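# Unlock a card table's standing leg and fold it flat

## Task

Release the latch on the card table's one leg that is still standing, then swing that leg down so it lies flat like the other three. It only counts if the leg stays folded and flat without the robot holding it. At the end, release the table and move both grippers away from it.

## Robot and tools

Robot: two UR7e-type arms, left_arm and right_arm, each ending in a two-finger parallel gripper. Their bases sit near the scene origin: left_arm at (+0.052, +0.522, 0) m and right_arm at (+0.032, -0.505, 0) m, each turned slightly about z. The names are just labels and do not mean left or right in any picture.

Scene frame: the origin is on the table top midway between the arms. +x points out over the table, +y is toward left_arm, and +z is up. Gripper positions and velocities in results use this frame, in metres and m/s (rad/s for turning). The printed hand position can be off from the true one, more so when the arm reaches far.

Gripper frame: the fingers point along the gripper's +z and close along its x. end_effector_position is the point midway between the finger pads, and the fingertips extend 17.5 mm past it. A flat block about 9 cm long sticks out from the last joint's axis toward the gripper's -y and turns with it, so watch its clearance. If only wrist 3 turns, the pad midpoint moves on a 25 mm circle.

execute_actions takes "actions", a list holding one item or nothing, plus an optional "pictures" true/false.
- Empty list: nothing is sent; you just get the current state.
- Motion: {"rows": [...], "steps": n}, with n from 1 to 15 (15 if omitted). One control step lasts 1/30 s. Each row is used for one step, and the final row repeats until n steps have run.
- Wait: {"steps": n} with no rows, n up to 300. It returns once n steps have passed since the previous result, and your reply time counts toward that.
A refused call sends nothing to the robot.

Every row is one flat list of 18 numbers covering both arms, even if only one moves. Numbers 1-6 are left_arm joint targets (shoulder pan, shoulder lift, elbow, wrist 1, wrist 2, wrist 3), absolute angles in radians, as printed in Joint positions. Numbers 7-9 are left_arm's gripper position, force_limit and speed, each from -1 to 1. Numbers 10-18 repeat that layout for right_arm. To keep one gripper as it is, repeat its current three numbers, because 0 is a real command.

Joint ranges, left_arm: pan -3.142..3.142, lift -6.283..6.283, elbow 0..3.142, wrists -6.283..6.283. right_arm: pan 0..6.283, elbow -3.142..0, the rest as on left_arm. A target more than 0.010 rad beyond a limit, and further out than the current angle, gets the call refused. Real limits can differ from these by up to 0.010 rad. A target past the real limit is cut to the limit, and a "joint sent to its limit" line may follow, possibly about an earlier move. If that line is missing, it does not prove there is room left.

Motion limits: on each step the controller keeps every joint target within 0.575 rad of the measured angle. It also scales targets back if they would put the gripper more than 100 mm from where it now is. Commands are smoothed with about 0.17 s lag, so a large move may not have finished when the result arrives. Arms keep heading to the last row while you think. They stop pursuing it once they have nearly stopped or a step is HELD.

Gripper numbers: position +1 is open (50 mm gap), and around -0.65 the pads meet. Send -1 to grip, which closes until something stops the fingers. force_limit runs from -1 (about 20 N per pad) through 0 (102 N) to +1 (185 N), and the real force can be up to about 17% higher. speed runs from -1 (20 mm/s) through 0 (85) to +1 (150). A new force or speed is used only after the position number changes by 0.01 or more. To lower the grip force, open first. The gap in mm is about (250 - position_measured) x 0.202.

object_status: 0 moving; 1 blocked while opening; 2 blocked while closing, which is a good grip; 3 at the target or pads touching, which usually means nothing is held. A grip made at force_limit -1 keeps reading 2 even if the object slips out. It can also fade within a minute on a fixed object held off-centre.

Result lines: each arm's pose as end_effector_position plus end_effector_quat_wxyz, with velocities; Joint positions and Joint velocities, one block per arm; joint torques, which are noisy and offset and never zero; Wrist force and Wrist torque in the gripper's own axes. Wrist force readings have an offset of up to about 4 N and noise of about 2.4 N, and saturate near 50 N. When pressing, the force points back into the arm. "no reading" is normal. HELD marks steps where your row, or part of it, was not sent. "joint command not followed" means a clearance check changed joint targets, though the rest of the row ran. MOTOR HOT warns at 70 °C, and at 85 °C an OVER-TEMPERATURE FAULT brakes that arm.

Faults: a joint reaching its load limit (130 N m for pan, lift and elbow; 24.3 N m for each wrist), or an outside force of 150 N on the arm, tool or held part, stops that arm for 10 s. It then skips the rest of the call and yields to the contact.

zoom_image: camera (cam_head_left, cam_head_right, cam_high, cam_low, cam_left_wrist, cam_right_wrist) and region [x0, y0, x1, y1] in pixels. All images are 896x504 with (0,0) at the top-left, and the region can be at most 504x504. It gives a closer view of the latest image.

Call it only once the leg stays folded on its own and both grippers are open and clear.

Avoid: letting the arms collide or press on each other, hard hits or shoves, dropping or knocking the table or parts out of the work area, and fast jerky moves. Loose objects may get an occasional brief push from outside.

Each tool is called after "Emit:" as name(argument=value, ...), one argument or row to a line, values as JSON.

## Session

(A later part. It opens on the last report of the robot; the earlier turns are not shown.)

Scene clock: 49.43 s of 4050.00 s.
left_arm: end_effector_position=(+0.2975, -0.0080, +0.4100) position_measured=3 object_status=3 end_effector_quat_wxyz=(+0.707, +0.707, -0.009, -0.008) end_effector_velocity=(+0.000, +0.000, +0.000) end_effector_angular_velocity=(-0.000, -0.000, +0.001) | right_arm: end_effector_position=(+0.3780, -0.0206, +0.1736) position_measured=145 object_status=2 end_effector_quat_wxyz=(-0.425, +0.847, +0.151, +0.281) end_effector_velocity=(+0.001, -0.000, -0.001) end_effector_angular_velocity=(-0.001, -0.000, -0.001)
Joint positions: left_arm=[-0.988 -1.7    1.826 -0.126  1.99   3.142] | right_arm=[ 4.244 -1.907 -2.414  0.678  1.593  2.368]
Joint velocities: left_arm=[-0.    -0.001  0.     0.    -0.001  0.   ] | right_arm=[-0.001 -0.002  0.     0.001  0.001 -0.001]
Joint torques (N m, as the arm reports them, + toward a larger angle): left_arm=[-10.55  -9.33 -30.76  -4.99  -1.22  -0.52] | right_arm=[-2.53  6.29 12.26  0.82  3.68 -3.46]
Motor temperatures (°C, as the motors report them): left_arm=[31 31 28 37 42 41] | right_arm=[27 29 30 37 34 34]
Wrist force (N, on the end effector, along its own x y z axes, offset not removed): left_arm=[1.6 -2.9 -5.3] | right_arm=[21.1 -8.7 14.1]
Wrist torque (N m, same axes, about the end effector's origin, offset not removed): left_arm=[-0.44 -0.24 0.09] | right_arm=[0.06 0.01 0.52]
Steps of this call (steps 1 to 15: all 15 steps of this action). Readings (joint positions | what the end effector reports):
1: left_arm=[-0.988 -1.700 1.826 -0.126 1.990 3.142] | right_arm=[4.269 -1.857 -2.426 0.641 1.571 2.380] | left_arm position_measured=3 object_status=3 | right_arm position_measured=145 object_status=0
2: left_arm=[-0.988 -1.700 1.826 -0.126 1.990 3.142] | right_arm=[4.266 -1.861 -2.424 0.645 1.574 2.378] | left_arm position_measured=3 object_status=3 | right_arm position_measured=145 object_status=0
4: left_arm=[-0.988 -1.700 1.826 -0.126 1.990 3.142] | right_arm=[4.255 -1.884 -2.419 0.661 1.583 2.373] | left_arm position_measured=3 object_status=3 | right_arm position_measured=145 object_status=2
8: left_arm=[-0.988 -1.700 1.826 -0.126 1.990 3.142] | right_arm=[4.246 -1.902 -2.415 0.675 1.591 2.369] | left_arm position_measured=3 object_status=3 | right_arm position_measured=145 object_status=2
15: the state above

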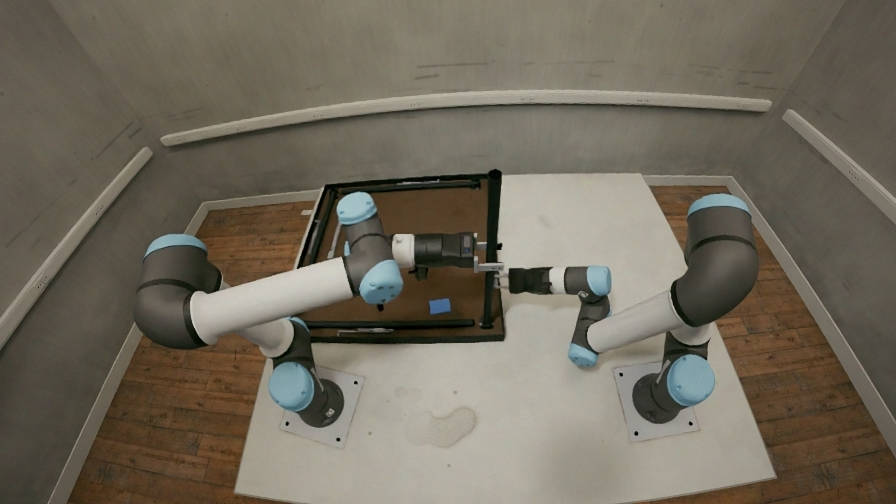

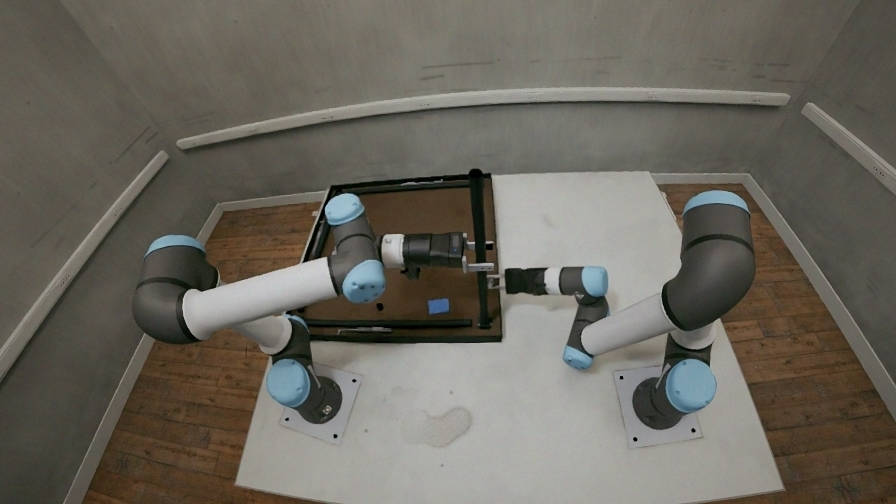

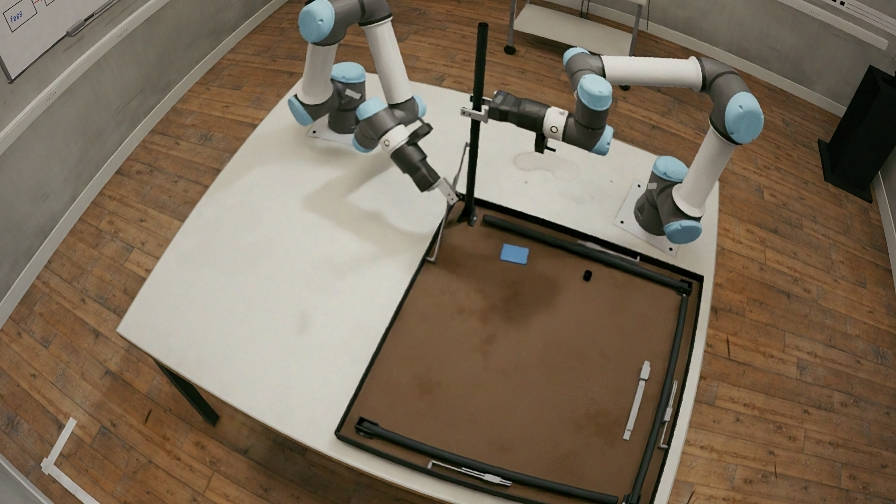

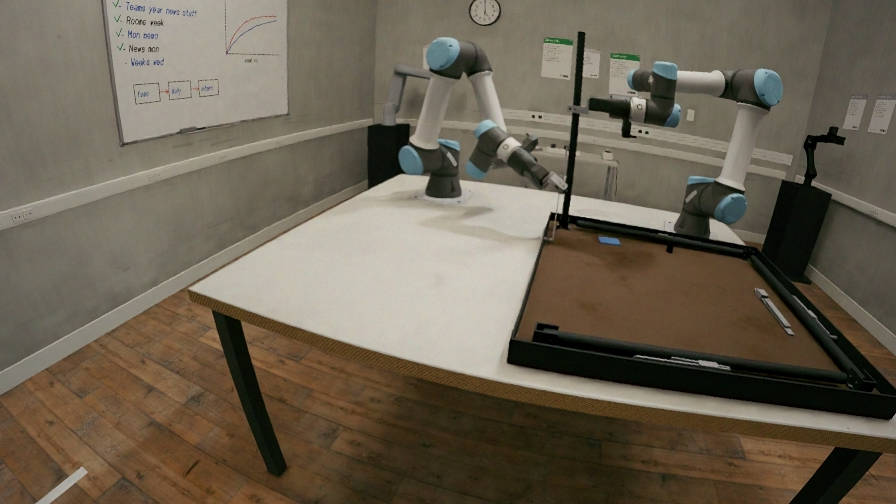

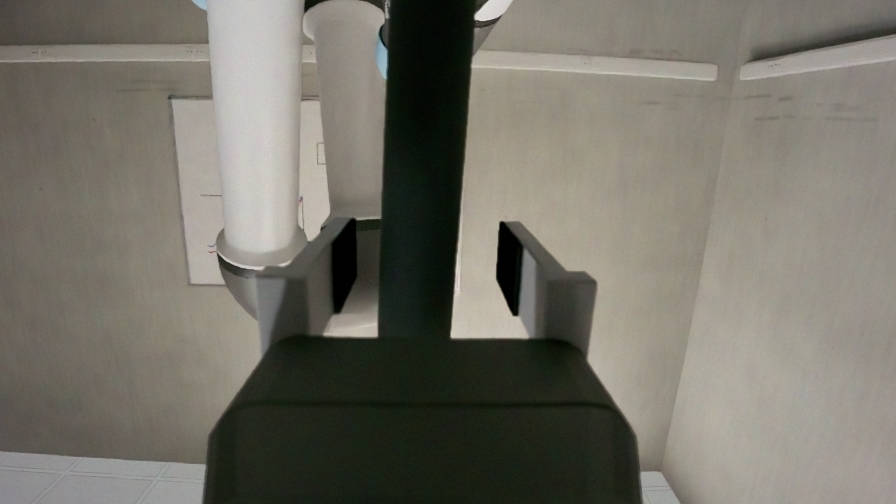

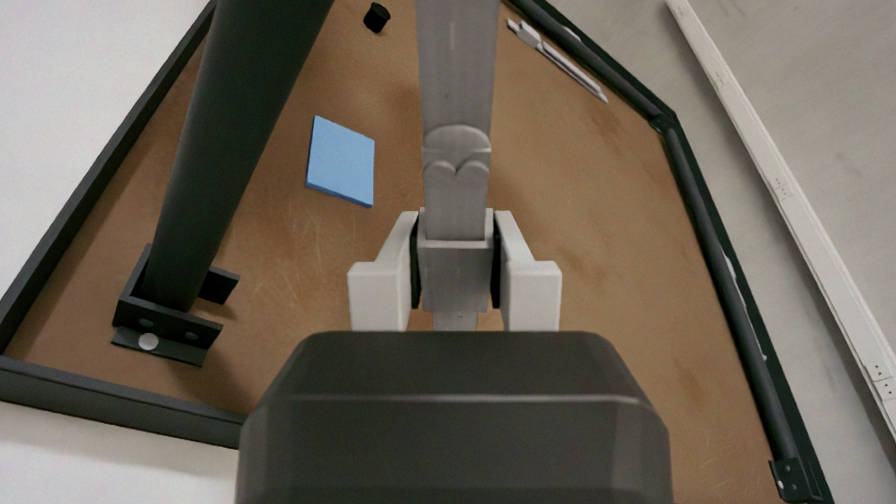

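Slides. Another 1.5cm with slight correction.

Emit:
execute_actions(
  actions=[
    {"rows":[[-0.988,-1.70,1.826,-0.126,1.99,3.142,1,0,0,4.218,-1.955,-2.395,0.708,1.615,2.366,-1,-0.4,0]]},
  ],
)

Emit:
zoom_image(
  camera="cam_high",
  region=[410,140,510,240],
)

Scene clock: 51.77 s of 4050.00 s.
left_arm: end_effector_position=(+0.2975, -0.0080, +0.4100) position_measured=3 object_status=3 end_effector_quat_wxyz=(+0.707, +0.707, -0.009, -0.008) end_effector_velocity=(-0.000, +0.000, -0.000) end_effector_angular_velocity=(+0.000, +0.001, -0.000) | right_arm: end_effector_position=(+0.3887, -0.0199, +0.1626) position_measured=145 object_status=2 end_effector_quat_wxyz=(-0.427, +0.848, +0.146, +0.280) end_effector_velocity=(+0.001, +0.001, +0.000) end_effector_angular_velocity=(+0.002, +0.000, +0.000)
Joint positions: left_arm=[-0.988 -1.7    1.826 -0.126  1.99   3.142] | right_arm=[ 4.218 -1.955 -2.395  0.708  1.615  2.366]
Joint velocities: left_arm=[-0.     0.     0.     0.     0.    -0.001] | right_arm=[-0.002 -0.002  0.003  0.001  0.002 -0.   ]
Joint torques (N m, as the arm reports them, + toward a larger angle): left_arm=[ -9.98  -9.39 -30.94  -5.04  -1.21  -1.08] | right_arm=[-3.12 19.31 32.38  6.46  1.19 -2.66]
Motor temperatures (°C, as the motors report them): left_arm=[31 31 28 37 42 41] | right_arm=[27 29 30 37 34 34]
Wrist force (N, on the end effector, along its own x y z axes, offset not removed): left_arm=[2.4 -3.0 -1.7] | right_arm=[-5.7 6.6 -12.0]
Wrist torque (N m, same axes, about the end effector's origin, offset not removed): left_arm=[-0.16 -0.27 -0.26] | right_arm=[-0.68 -0.50 0.38]
Steps of this call (steps 1 to 15: the robot went on to your last target; steps 16 to 55: nothing new was sent; steps 56 to 70: all 15 steps of this action). Readings (joint positions | what the end effector reports):
56: left_arm=[-0.988 -1.700 1.826 -0.126 1.990 3.142] | right_arm=[4.244 -1.907 -2.414 0.678 1.593 2.368] | left_arm position_measured=3 object_status=3 | right_arm position_measured=145 object_status=2
57: left_arm=[-0.988 -1.700 1.826 -0.126 1.990 3.142] | right_arm=[4.241 -1.911 -2.412 0.681 1.596 2.368] | left_arm position_measured=3 object_status=3 | right_arm position_measured=145 object_status=2
59: left_arm=[-0.988 -1.700 1.826 -0.126 1.990 3.142] | right_arm=[4.230 -1.933 -2.404 0.694 1.605 2.367] | left_arm position_measured=3 object_status=3 | right_arm position_measured=145 object_status=2
63: left_arm=[-0.988 -1.700 1.826 -0.126 1.990 3.142] | right_arm=[4.220 -1.951 -2.397 0.705 1.613 2.366] | left_arm position_measured=3 object_status=3 | right_arm position_measured=145 object_status=2
70: the state above

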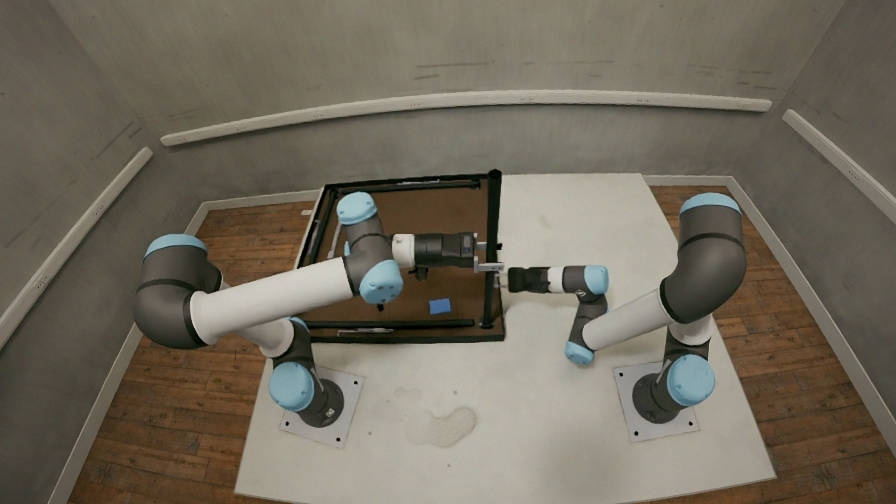

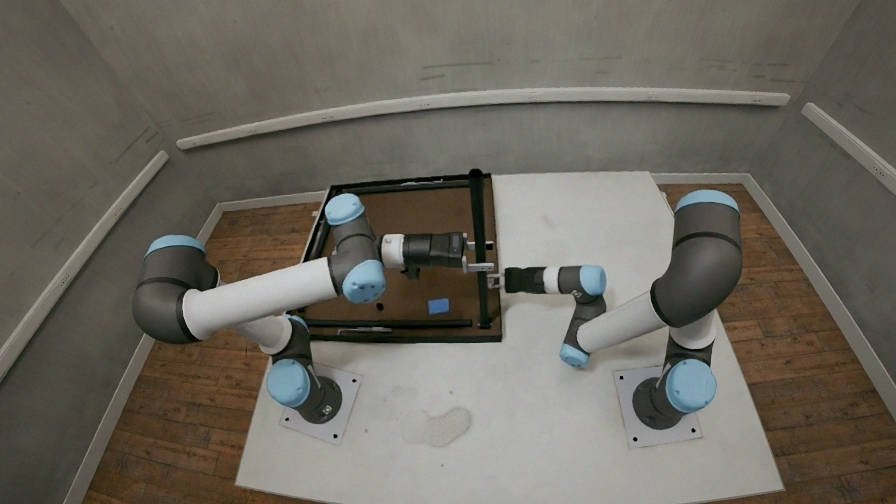

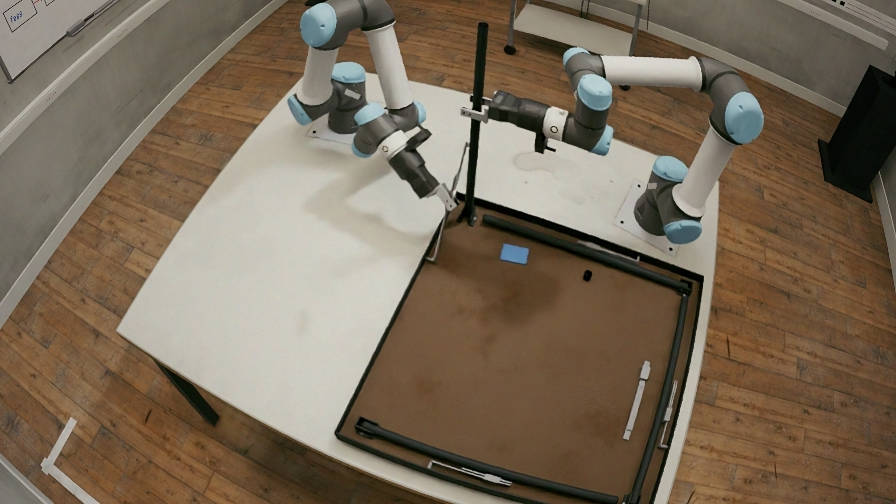

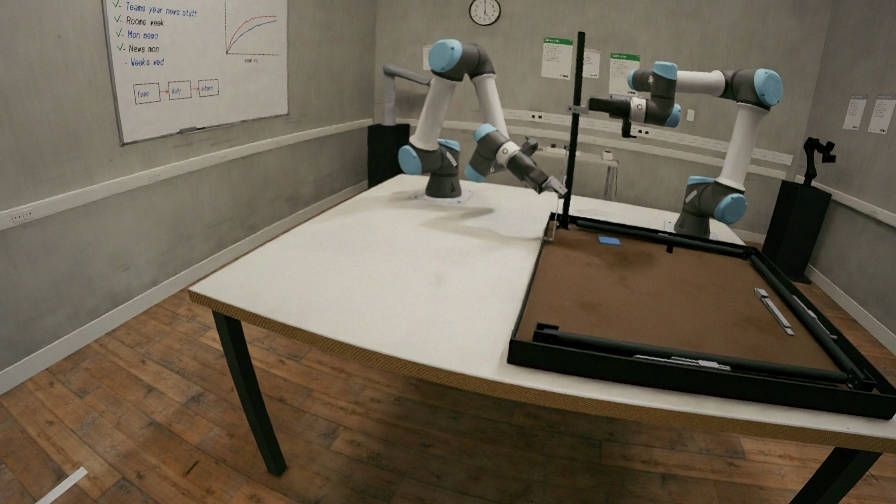

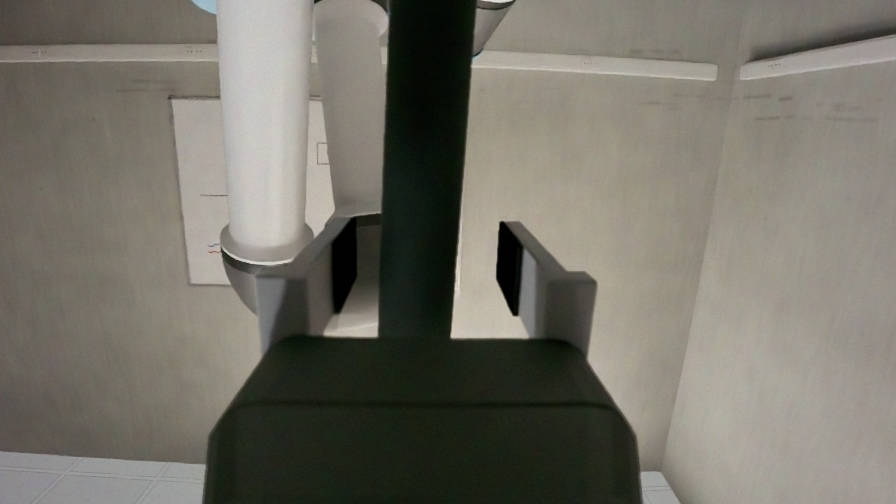

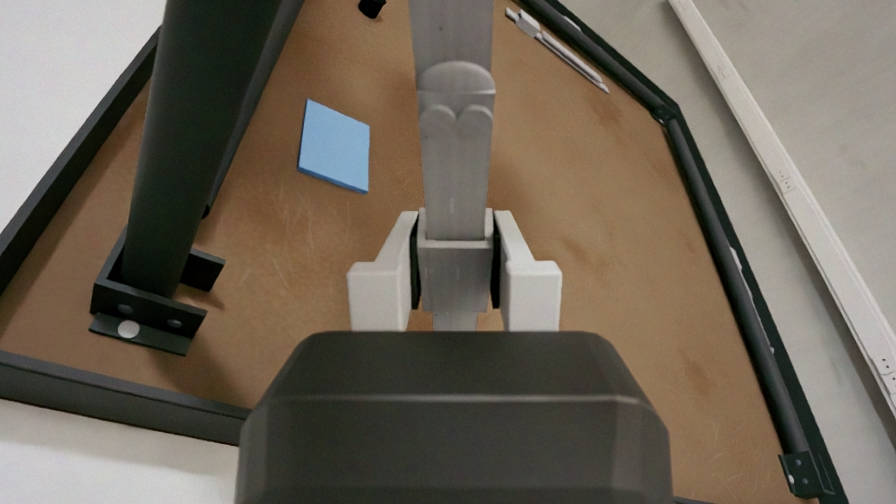

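Region (410, 140, 510, 240) of cam_high's 896x504 image, scaled by 5.040, with more detail than that image has.

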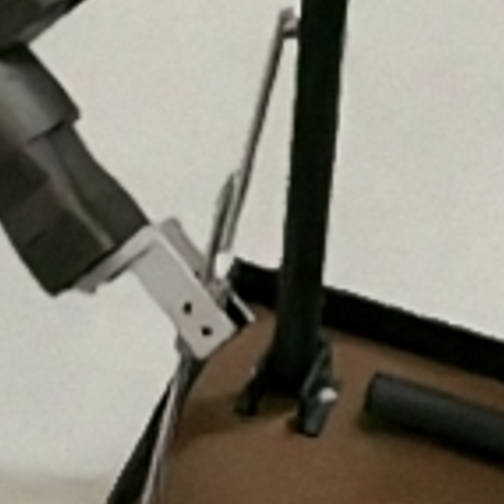

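Emit:
execute_actions(
  actions=[
    {"rows":[[-0.988,-1.70,1.826,-0.126,1.99,3.142,1,0,0,4.218,-1.955,-2.395,0.708,1.615,2.366,0.3,-0.4,0],[-0.988,-1.70,1.826,-0.126,1.99,3.142,1,0,0,4.218,-1.955,-2.395,0.708,1.615,2.366,0.3,-0.4,0],[-0.988,-1.70,1.826,-0.126,1.99,3.142,1,0,0,4.218,-1.955,-2.395,0.708,1.615,2.366,0.3,-0.4,0],[-0.988,-1.70,1.826,-0.126,1.99,3.142,1,0,0,4.21,-1.952,-2.387,0.697,1.622,2.38,0.3,-0.4,0],[-0.988,-1.70,1.826,-0.126,1.99,3.142,1,0,0,4.20,-1.949,-2.378,0.685,1.63,2.39,0.3,-0.4,0],[-0.988,-1.70,1.826,-0.126,1.99,3.142,1,0,0,4.19,-1.946,-2.368,0.672,1.64,2.405,0.3,-0.4,0]]},
  ],
  pictures=false,
)

Emit:
execute_actions(
  actions=[
    {"rows":[[-0.975,-1.695,1.821,-0.126,1.99,3.142,1,0,0,4.166,-1.938,-2.345,0.641,1.661,2.44,0.3,-0.4,0]]},
  ],
)

Scene clock: 56.53 s of 4050.00 s.
left_arm: end_effector_position=(+0.2975, -0.0080, +0.4100) position_measured=3 object_status=3 end_effector_quat_wxyz=(+0.707, +0.707, -0.009, -0.008) end_effector_velocity=(+0.000, -0.000, -0.000) end_effector_angular_velocity=(+0.001, +0.001, +0.001) | right_arm: end_effector_position=(+0.4008, -0.0191, +0.1700) position_measured=107 object_status=3 end_effector_quat_wxyz=(-0.434, +0.851, +0.125, +0.269) end_effector_velocity=(+0.004, -0.000, +0.002) end_effector_angular_velocity=(+0.006, +0.014, -0.009)
Joint positions: left_arm=[-0.988 -1.7    1.826 -0.126  1.99   3.142] | right_arm=[ 4.191 -1.946 -2.369  0.673  1.639  2.404]
Joint velocities: left_arm=[ 0.     0.001  0.    -0.    -0.001 -0.001] | right_arm=[-0.01   0.002  0.008 -0.011  0.008  0.013]
Joint torques (N m, as the arm reports them, + toward a larger angle): left_arm=[-10.04  -9.68 -30.35  -5.    -1.22  -2.03] | right_arm=[-6.82 45.56 24.58  2.74  1.4   2.37]
Motor temperatures (°C, as the motors report them): left_arm=[31 31 28 37 42 41] | right_arm=[27 29 30 37 34 34]
Wrist force (N, on the end effector, along its own x y z axes, offset not removed): left_arm=[0.2 2.6 -3.9] | right_arm=[-0.6 1.5 2.0]
Wrist torque (N m, same axes, about the end effector's origin, offset not removed): left_arm=[0.37 0.07 -0.26] | right_arm=[0.10 0.35 -0.05]
Steps of this call (steps 1 to 15: the robot went on to your last target; steps 16 to 90: nothing new was sent; then 1.27 s passed at rest; steps 91 to 105: all 15 steps of this action). Readings (joint positions | what the end effector reports):
91: left_arm=[-0.988 -1.700 1.826 -0.126 1.990 3.142] | right_arm=[4.218 -1.955 -2.395 0.708 1.615 2.366] | left_arm position_measured=3 object_status=3 | right_arm position_measured=143 object_status=0
92: left_arm=[-0.988 -1.700 1.826 -0.126 1.990 3.142] | right_arm=[4.218 -1.955 -2.395 0.708 1.615 2.366] | left_arm position_measured=3 object_status=3 | right_arm position_measured=129 object_status=0
94: left_arm=[-0.988 -1.700 1.826 -0.126 1.990 3.142] | right_arm=[4.218 -1.955 -2.395 0.708 1.615 2.366] | left_arm position_measured=3 object_status=3 | right_arm position_measured=107 object_status=0
98: left_arm=[-0.988 -1.700 1.826 -0.126 1.990 3.142] | right_arm=[4.203 -1.951 -2.380 0.689 1.628 2.387] | left_arm position_measured=3 object_status=3 | right_arm position_measured=107 object_status=0
105: the state above

Scene clock: 57.03 s of 4050.00 s.
left_arm: end_effector_position=(+0.3051, -0.0067, +0.4102) position_measured=3 object_status=3 end_effector_quat_wxyz=(+0.707, +0.707, -0.004, -0.004) end_effector_velocity=(+0.001, -0.000, -0.001) end_effector_angular_velocity=(+0.002, +0.001, +0.003) | right_arm: end_effector_position=(+0.4120, -0.0190, +0.1772) position_measured=107 object_status=3 end_effector_quat_wxyz=(-0.441, +0.853, +0.104, +0.259) end_effector_velocity=(+0.001, +0.000, +0.001) end_effector_angular_velocity=(+0.002, +0.002, -0.001)
Joint positions: left_arm=[-0.975 -1.695  1.821 -0.126  1.99   3.142] | right_arm=[ 4.166 -1.938 -2.345  0.641  1.661  2.44 ]
Joint velocities: left_arm=[ 0.001  0.001 -0.     0.001 -0.002 -0.001] | right_arm=[-0.001  0.001  0.002 -0.002  0.001  0.002]
Joint torques (N m, as the arm reports them, + toward a larger angle): left_arm=[  9.83  -9.85 -31.26  -4.95  -1.1   -2.11] | right_arm=[-6.59 46.46 27.29  2.35  1.24  2.36]
Motor temperatures (°C, as the motors report them): left_arm=[31 31 28 37 42 41] | right_arm=[27 29 30 37 34 34]
Wrist force (N, on the end effector, along its own x y z axes, offset not removed): left_arm=[-0.7 0.9 0.1] | right_arm=[-0.7 2.0 0.5]
Wrist torque (N m, same axes, about the end effector's origin, offset not removed): left_arm=[0.49 0.07 -0.01] | right_arm=[0.13 0.25 -0.10]
Steps of this call (steps 1 to 15: all 15 steps of this action). Readings (joint positions | what the end effector reports):
1: left_arm=[-0.988 -1.700 1.826 -0.126 1.990 3.142] | right_arm=[4.190 -1.946 -2.368 0.673 1.640 2.404] | left_arm position_measured=3 object_status=3 | right_arm position_measured=107 object_status=3
2: left_arm=[-0.987 -1.699 1.825 -0.126 1.990 3.142] | right_arm=[4.188 -1.945 -2.366 0.669 1.642 2.408] | left_arm position_measured=3 object_status=3 | right_arm position_measured=107 object_status=3
4: left_arm=[-0.981 -1.697 1.823 -0.126 1.990 3.142] | right_arm=[4.177 -1.942 -2.355 0.655 1.652 2.424] | left_arm position_measured=3 object_status=3 | right_arm position_measured=107 object_status=3
8: left_arm=[-0.976 -1.695 1.821 -0.126 1.990 3.142] | right_arm=[4.168 -1.939 -2.347 0.644 1.659 2.437] | left_arm position_measured=3 object_status=3 | right_arm position_measured=107 object_status=3
15: the state above

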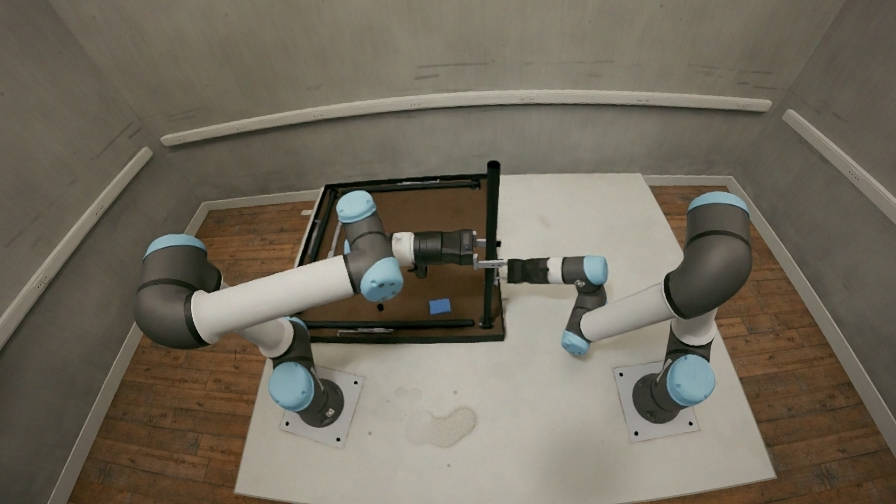

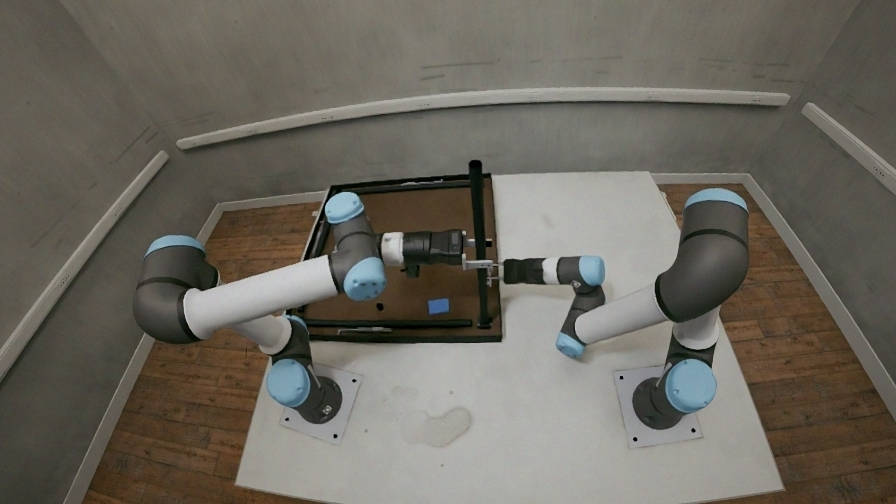

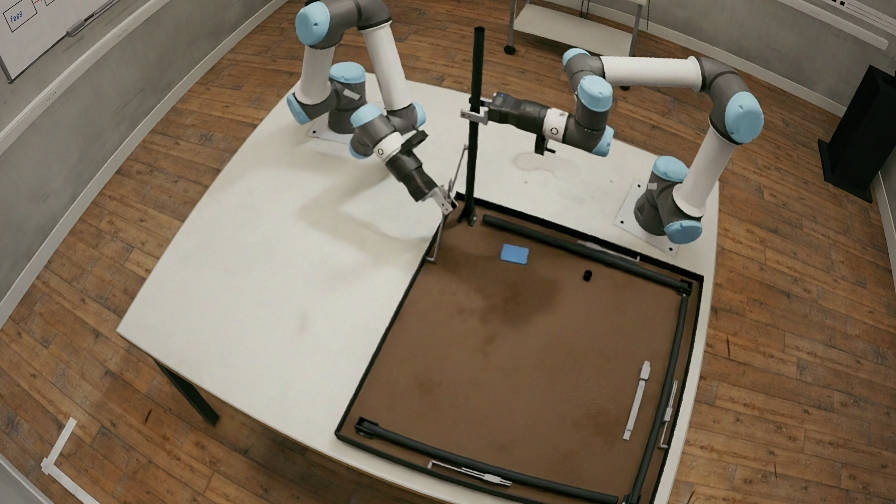

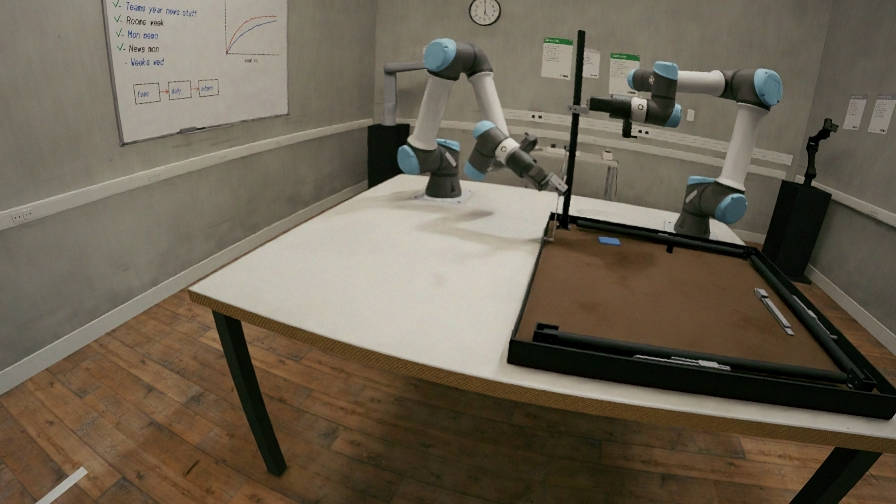

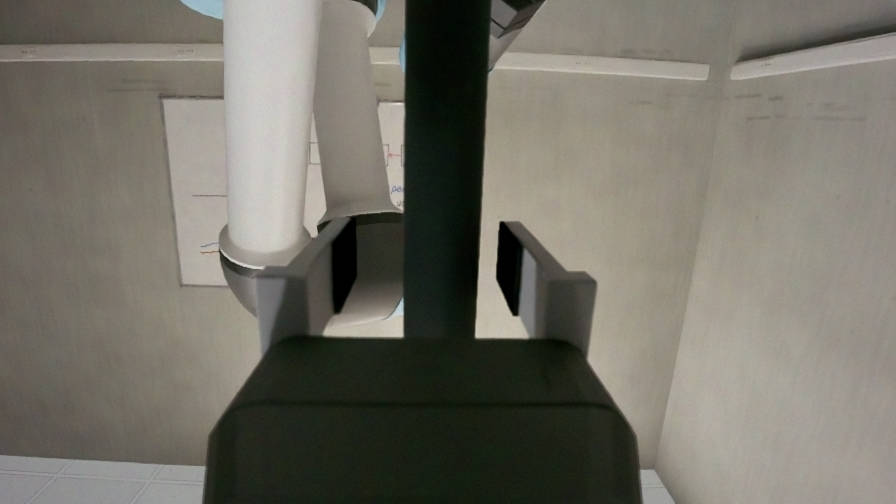

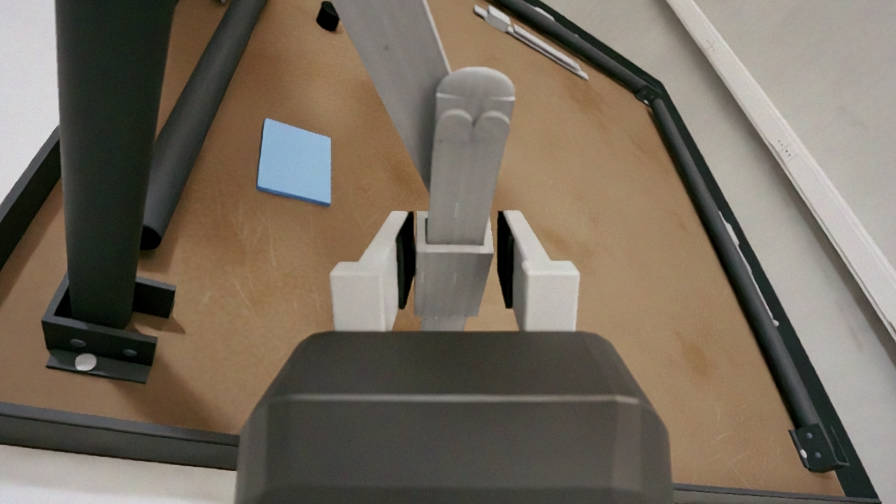

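Emit:
execute_actions(
  actions=[
    {"rows":[[-0.96,-1.69,1.816,-0.126,1.99,3.142,0.4,-0.5,0,4.166,-1.938,-2.345,0.641,1.661,2.44,0.6,-0.4,0],[-0.96,-1.69,1.816,-0.126,1.99,3.142,0.4,-0.5,0,4.166,-1.9,-2.37,0.63,1.661,2.44,0.6,-0.4,0],[-0.96,-1.69,1.816,-0.126,1.99,3.142,0.4,-0.5,0,4.16,-1.85,-2.41,0.62,1.661,2.44,0.6,-0.4,0],[-0.96,-1.69,1.816,-0.126,1.99,3.142,0.4,-0.5,0,4.155,-1.8,-2.45,0.61,1.661,2.44,0.6,-0.4,0],[-0.96,-1.69,1.816,-0.126,1.99,3.142,0.4,-0.5,0,4.15,-1.75,-2.485,0.59,1.661,2.44,0.6,-0.4,0],[-0.96,-1.69,1.816,-0.126,1.99,3.142,0.4,-0.5,0,4.15,-1.65,-2.55,0.56,1.661,2.44,0.6,-0.4,0]]},
  ],
  pictures=false,
)

Emit:
execute_actions(
  actions=[
    {"rows":[[-0.92,-1.66,1.79,-0.13,2.035,3.105,0.4,-0.5,0,4.15,-1.65,-2.55,0.56,1.661,2.44,0.6,-0.4,0],[-0.88,-1.63,1.765,-0.135,2.075,3.065,0.4,-0.5,0,4.15,-1.65,-2.55,0.56,1.661,2.44,0.6,-0.4,0],[-0.84,-1.60,1.737,-0.137,2.115,3.025,0.4,-0.5,0,4.15,-1.65,-2.55,0.56,1.661,2.44,0.6,-0.4,0],[-0.80,-1.565,1.705,-0.14,2.155,2.98,0.4,-0.5,0,4.15,-1.65,-2.55,0.56,1.661,2.44,0.6,-0.4,0],[-0.76,-1.528,1.67,-0.142,2.195,2.935,0.4,-0.5,0,4.15,-1.65,-2.55,0.56,1.661,2.44,0.6,-0.4,0],[-0.72,-1.485,1.632,-0.147,2.234,2.885,0.4,-0.5,0,4.15,-1.65,-2.55,0.56,1.661,2.44,0.6,-0.4,0]]},
  ],
)

Scene clock: 67.80 s of 4050.00 s.
left_arm: end_effector_position=(+0.3139, -0.0048, +0.4105) position_measured=92 object_status=3 end_effector_quat_wxyz=(+0.707, +0.707, +0.001, +0.001) end_effector_velocity=(+0.000, +0.000, +0.000) end_effector_angular_velocity=(-0.000, -0.000, -0.000) | right_arm: end_effector_position=(+0.3755, -0.1006, +0.2187) position_measured=63 object_status=3 end_effector_quat_wxyz=(-0.439, +0.854, +0.097, +0.263) end_effector_velocity=(-0.014, -0.026, +0.012) end_effector_angular_velocity=(+0.007, -0.004, -0.003)
Joint positions: left_arm=[-0.96  -1.69   1.816 -0.126  1.99   3.142] | right_arm=[ 4.15  -1.658 -2.545  0.562  1.661  2.44 ]
Joint velocities: left_arm=[ 0.001 -0.    -0.     0.     0.001  0.   ] | right_arm=[-0.003  0.097 -0.064 -0.025  0.    -0.   ]
Joint torques (N m, as the arm reports them, + toward a larger angle): left_arm=[  9.94  -9.61 -31.67  -4.34  -1.07  -1.97] | right_arm=[-4.93 31.24  5.27  2.22  0.94  2.29]
Motor temperatures (°C, as the motors report them): left_arm=[31 31 28 37 42 41] | right_arm=[27 29 30 37 34 34]
Wrist force (N, on the end effector, along its own x y z axes, offset not removed): left_arm=[0.3 -2.7 -4.2] | right_arm=[0.9 2.6 0.6]
Wrist torque (N m, same axes, about the end effector's origin, offset not removed): left_arm=[-0.33 0.03 -0.38] | right_arm=[0.27 0.10 -0.20]
Steps of this call (steps 1 to 15: the robot went on to your last target; steps 16 to 90: nothing new was sent; then 7.27 s passed at rest; steps 91 to 105: all 15 steps of this action). Readings (joint positions | what the end effector reports):
91: left_arm=[-0.975 -1.695 1.821 -0.126 1.990 3.142] | right_arm=[4.166 -1.938 -2.345 0.641 1.661 2.440] | left_arm position_measured=5 object_status=0 | right_arm position_measured=105 object_status=0
92: left_arm=[-0.973 -1.694 1.820 -0.126 1.990 3.142] | right_arm=[4.166 -1.938 -2.345 0.641 1.661 2.440] | left_arm position_measured=19 object_status=0 | right_arm position_measured=91 object_status=0
94: left_arm=[-0.967 -1.692 1.818 -0.126 1.990 3.142] | right_arm=[4.165 -1.922 -2.357 0.636 1.661 2.440] | left_arm position_measured=47 object_status=0 | right_arm position_measured=65 object_status=0
98: left_arm=[-0.961 -1.690 1.816 -0.126 1.990 3.142] | right_arm=[4.155 -1.787 -2.460 0.595 1.661 2.440] | left_arm position_measured=92 object_status=0 | right_arm position_measured=63 object_status=0
105: the state above

Scene clock: 68.30 s of 4050.00 s.
left_arm: end_effector_position=(+0.4102, -0.0035, +0.4049) position_measured=92 object_status=3 end_effector_quat_wxyz=(+0.702, +0.702, +0.088, -0.089) end_effector_velocity=(+0.025, +0.003, -0.003) end_effector_angular_velocity=(+0.000, +0.065, -0.000) | right_arm: end_effector_position=(+0.3744, -0.1028, +0.2196) position_measured=63 object_status=3 end_effector_quat_wxyz=(-0.439, +0.854, +0.097, +0.263) end_effector_velocity=(-0.000, -0.000, -0.000) end_effector_angular_velocity=(-0.001, +0.001, +0.000)
Joint positions: left_arm=[-0.724 -1.489  1.636 -0.147  2.23   2.89 ] | right_arm=[ 4.15  -1.65  -2.55   0.56   1.661  2.44 ]
Joint velocities: left_arm=[ 0.055  0.051 -0.046 -0.005  0.056 -0.065] | right_arm=[ 0.     0.001 -0.    -0.002 -0.     0.   ]
Joint torques (N m, as the arm reports them, + toward a larger angle): left_arm=[  8.22 -19.13 -30.35  -4.87   1.96  -2.37] | right_arm=[-5.71 34.05  2.71  2.32 -0.04  2.21]
Motor temperatures (°C, as the motors report them): left_arm=[31 31 28 37 42 41] | right_arm=[27 29 30 37 34 34]
Wrist force (N, on the end effector, along its own x y z axes, offset not removed): left_arm=[8.5 -3.1 -1.9] | right_arm=[1.8 1.9 0.1]
Wrist torque (N m, same axes, about the end effector's origin, offset not removed): left_arm=[-0.26 -1.13 -0.06] | right_arm=[0.07 -0.05 -0.22]
Steps of this call (steps 1 to 15: all 15 steps of this action). Readings (joint positions | what the end effector reports):
1: left_arm=[-0.960 -1.690 1.816 -0.126 1.990 3.142] | right_arm=[4.150 -1.655 -2.547 0.561 1.661 2.440] | left_arm position_measured=92 object_status=3 | right_arm position_measured=63 object_status=3
2: left_arm=[-0.956 -1.687 1.813 -0.126 1.994 3.138] | right_arm=[4.150 -1.653 -2.548 0.561 1.661 2.440] | left_arm position_measured=92 object_status=3 | right_arm position_measured=63 object_status=3
4: left_arm=[-0.924 -1.661 1.791 -0.130 2.028 3.107] | right_arm=[4.150 -1.651 -2.549 0.560 1.661 2.440] | left_arm position_measured=92 object_status=3 | right_arm position_measured=63 object_status=3
8: left_arm=[-0.800 -1.558 1.697 -0.141 2.154 2.978] | right_arm=[4.150 -1.650 -2.550 0.560 1.661 2.440] | left_arm position_measured=92 object_status=3 | right_arm position_measured=63 object_status=3
15: the state above

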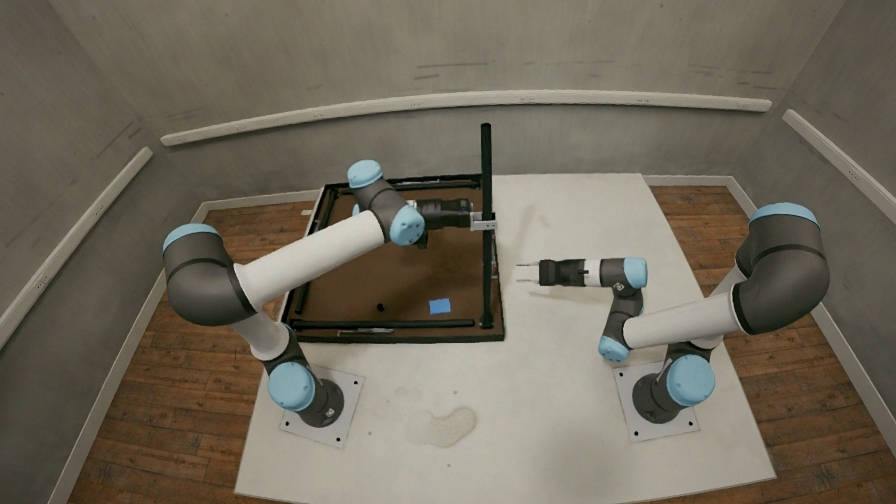

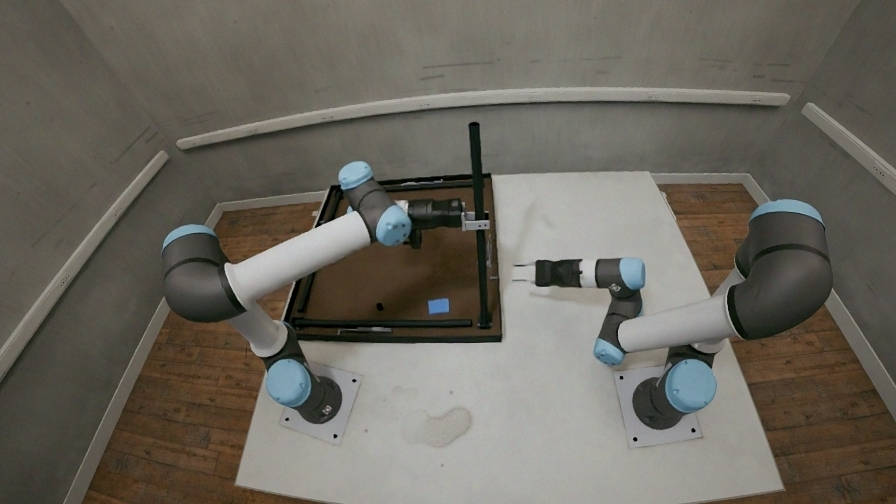

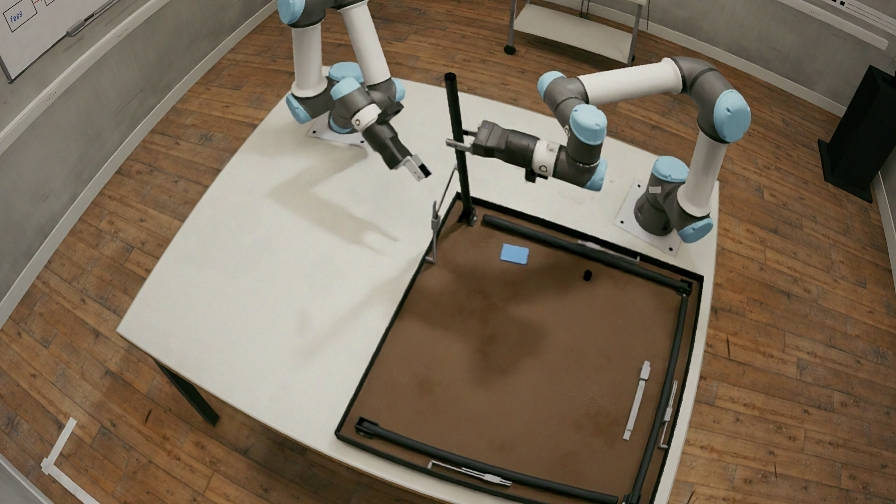

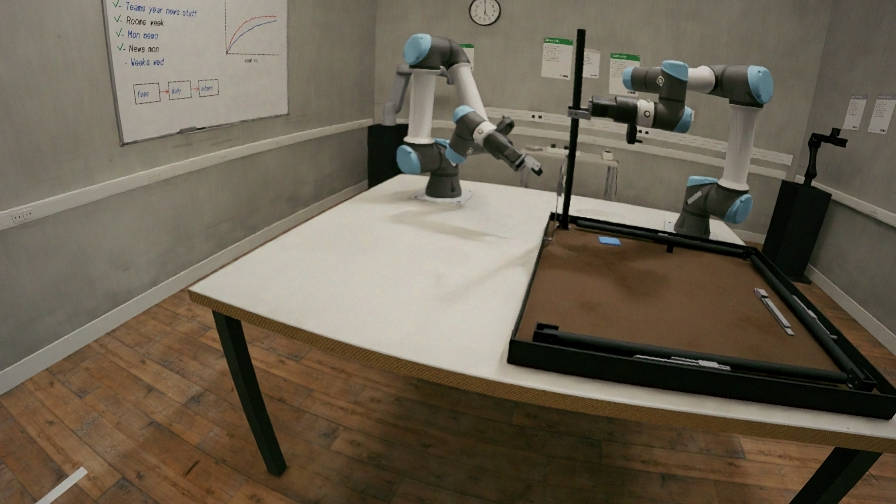

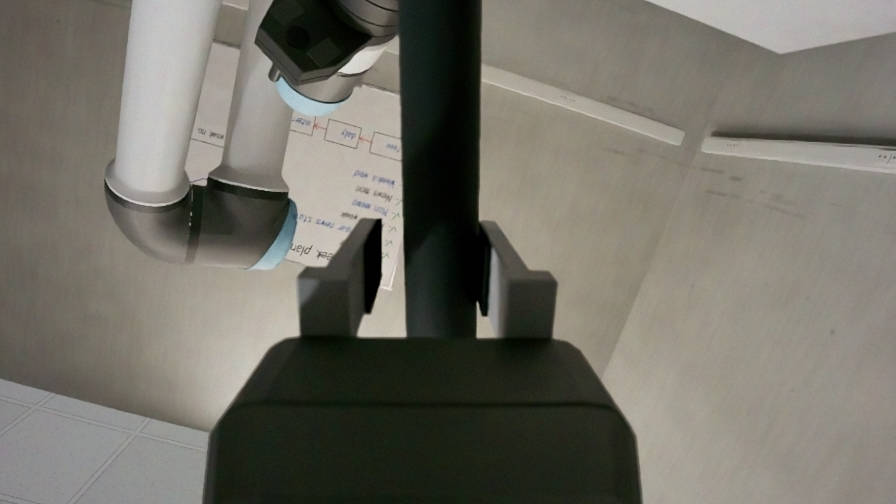

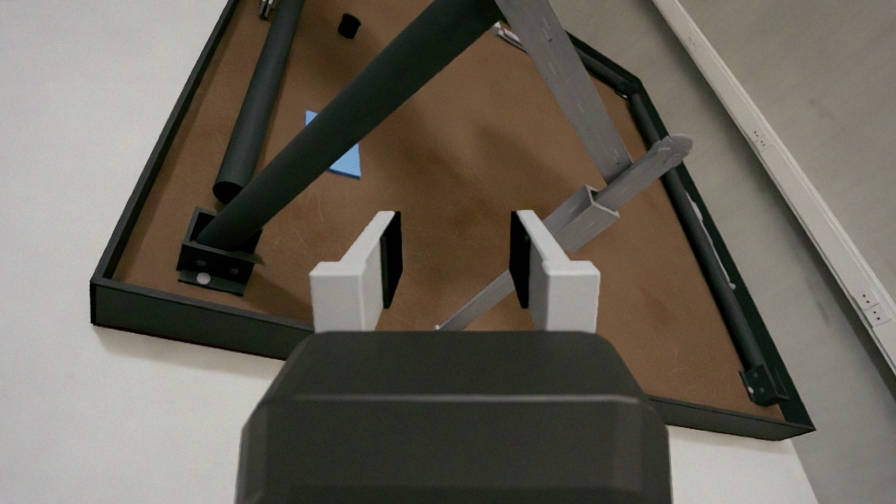

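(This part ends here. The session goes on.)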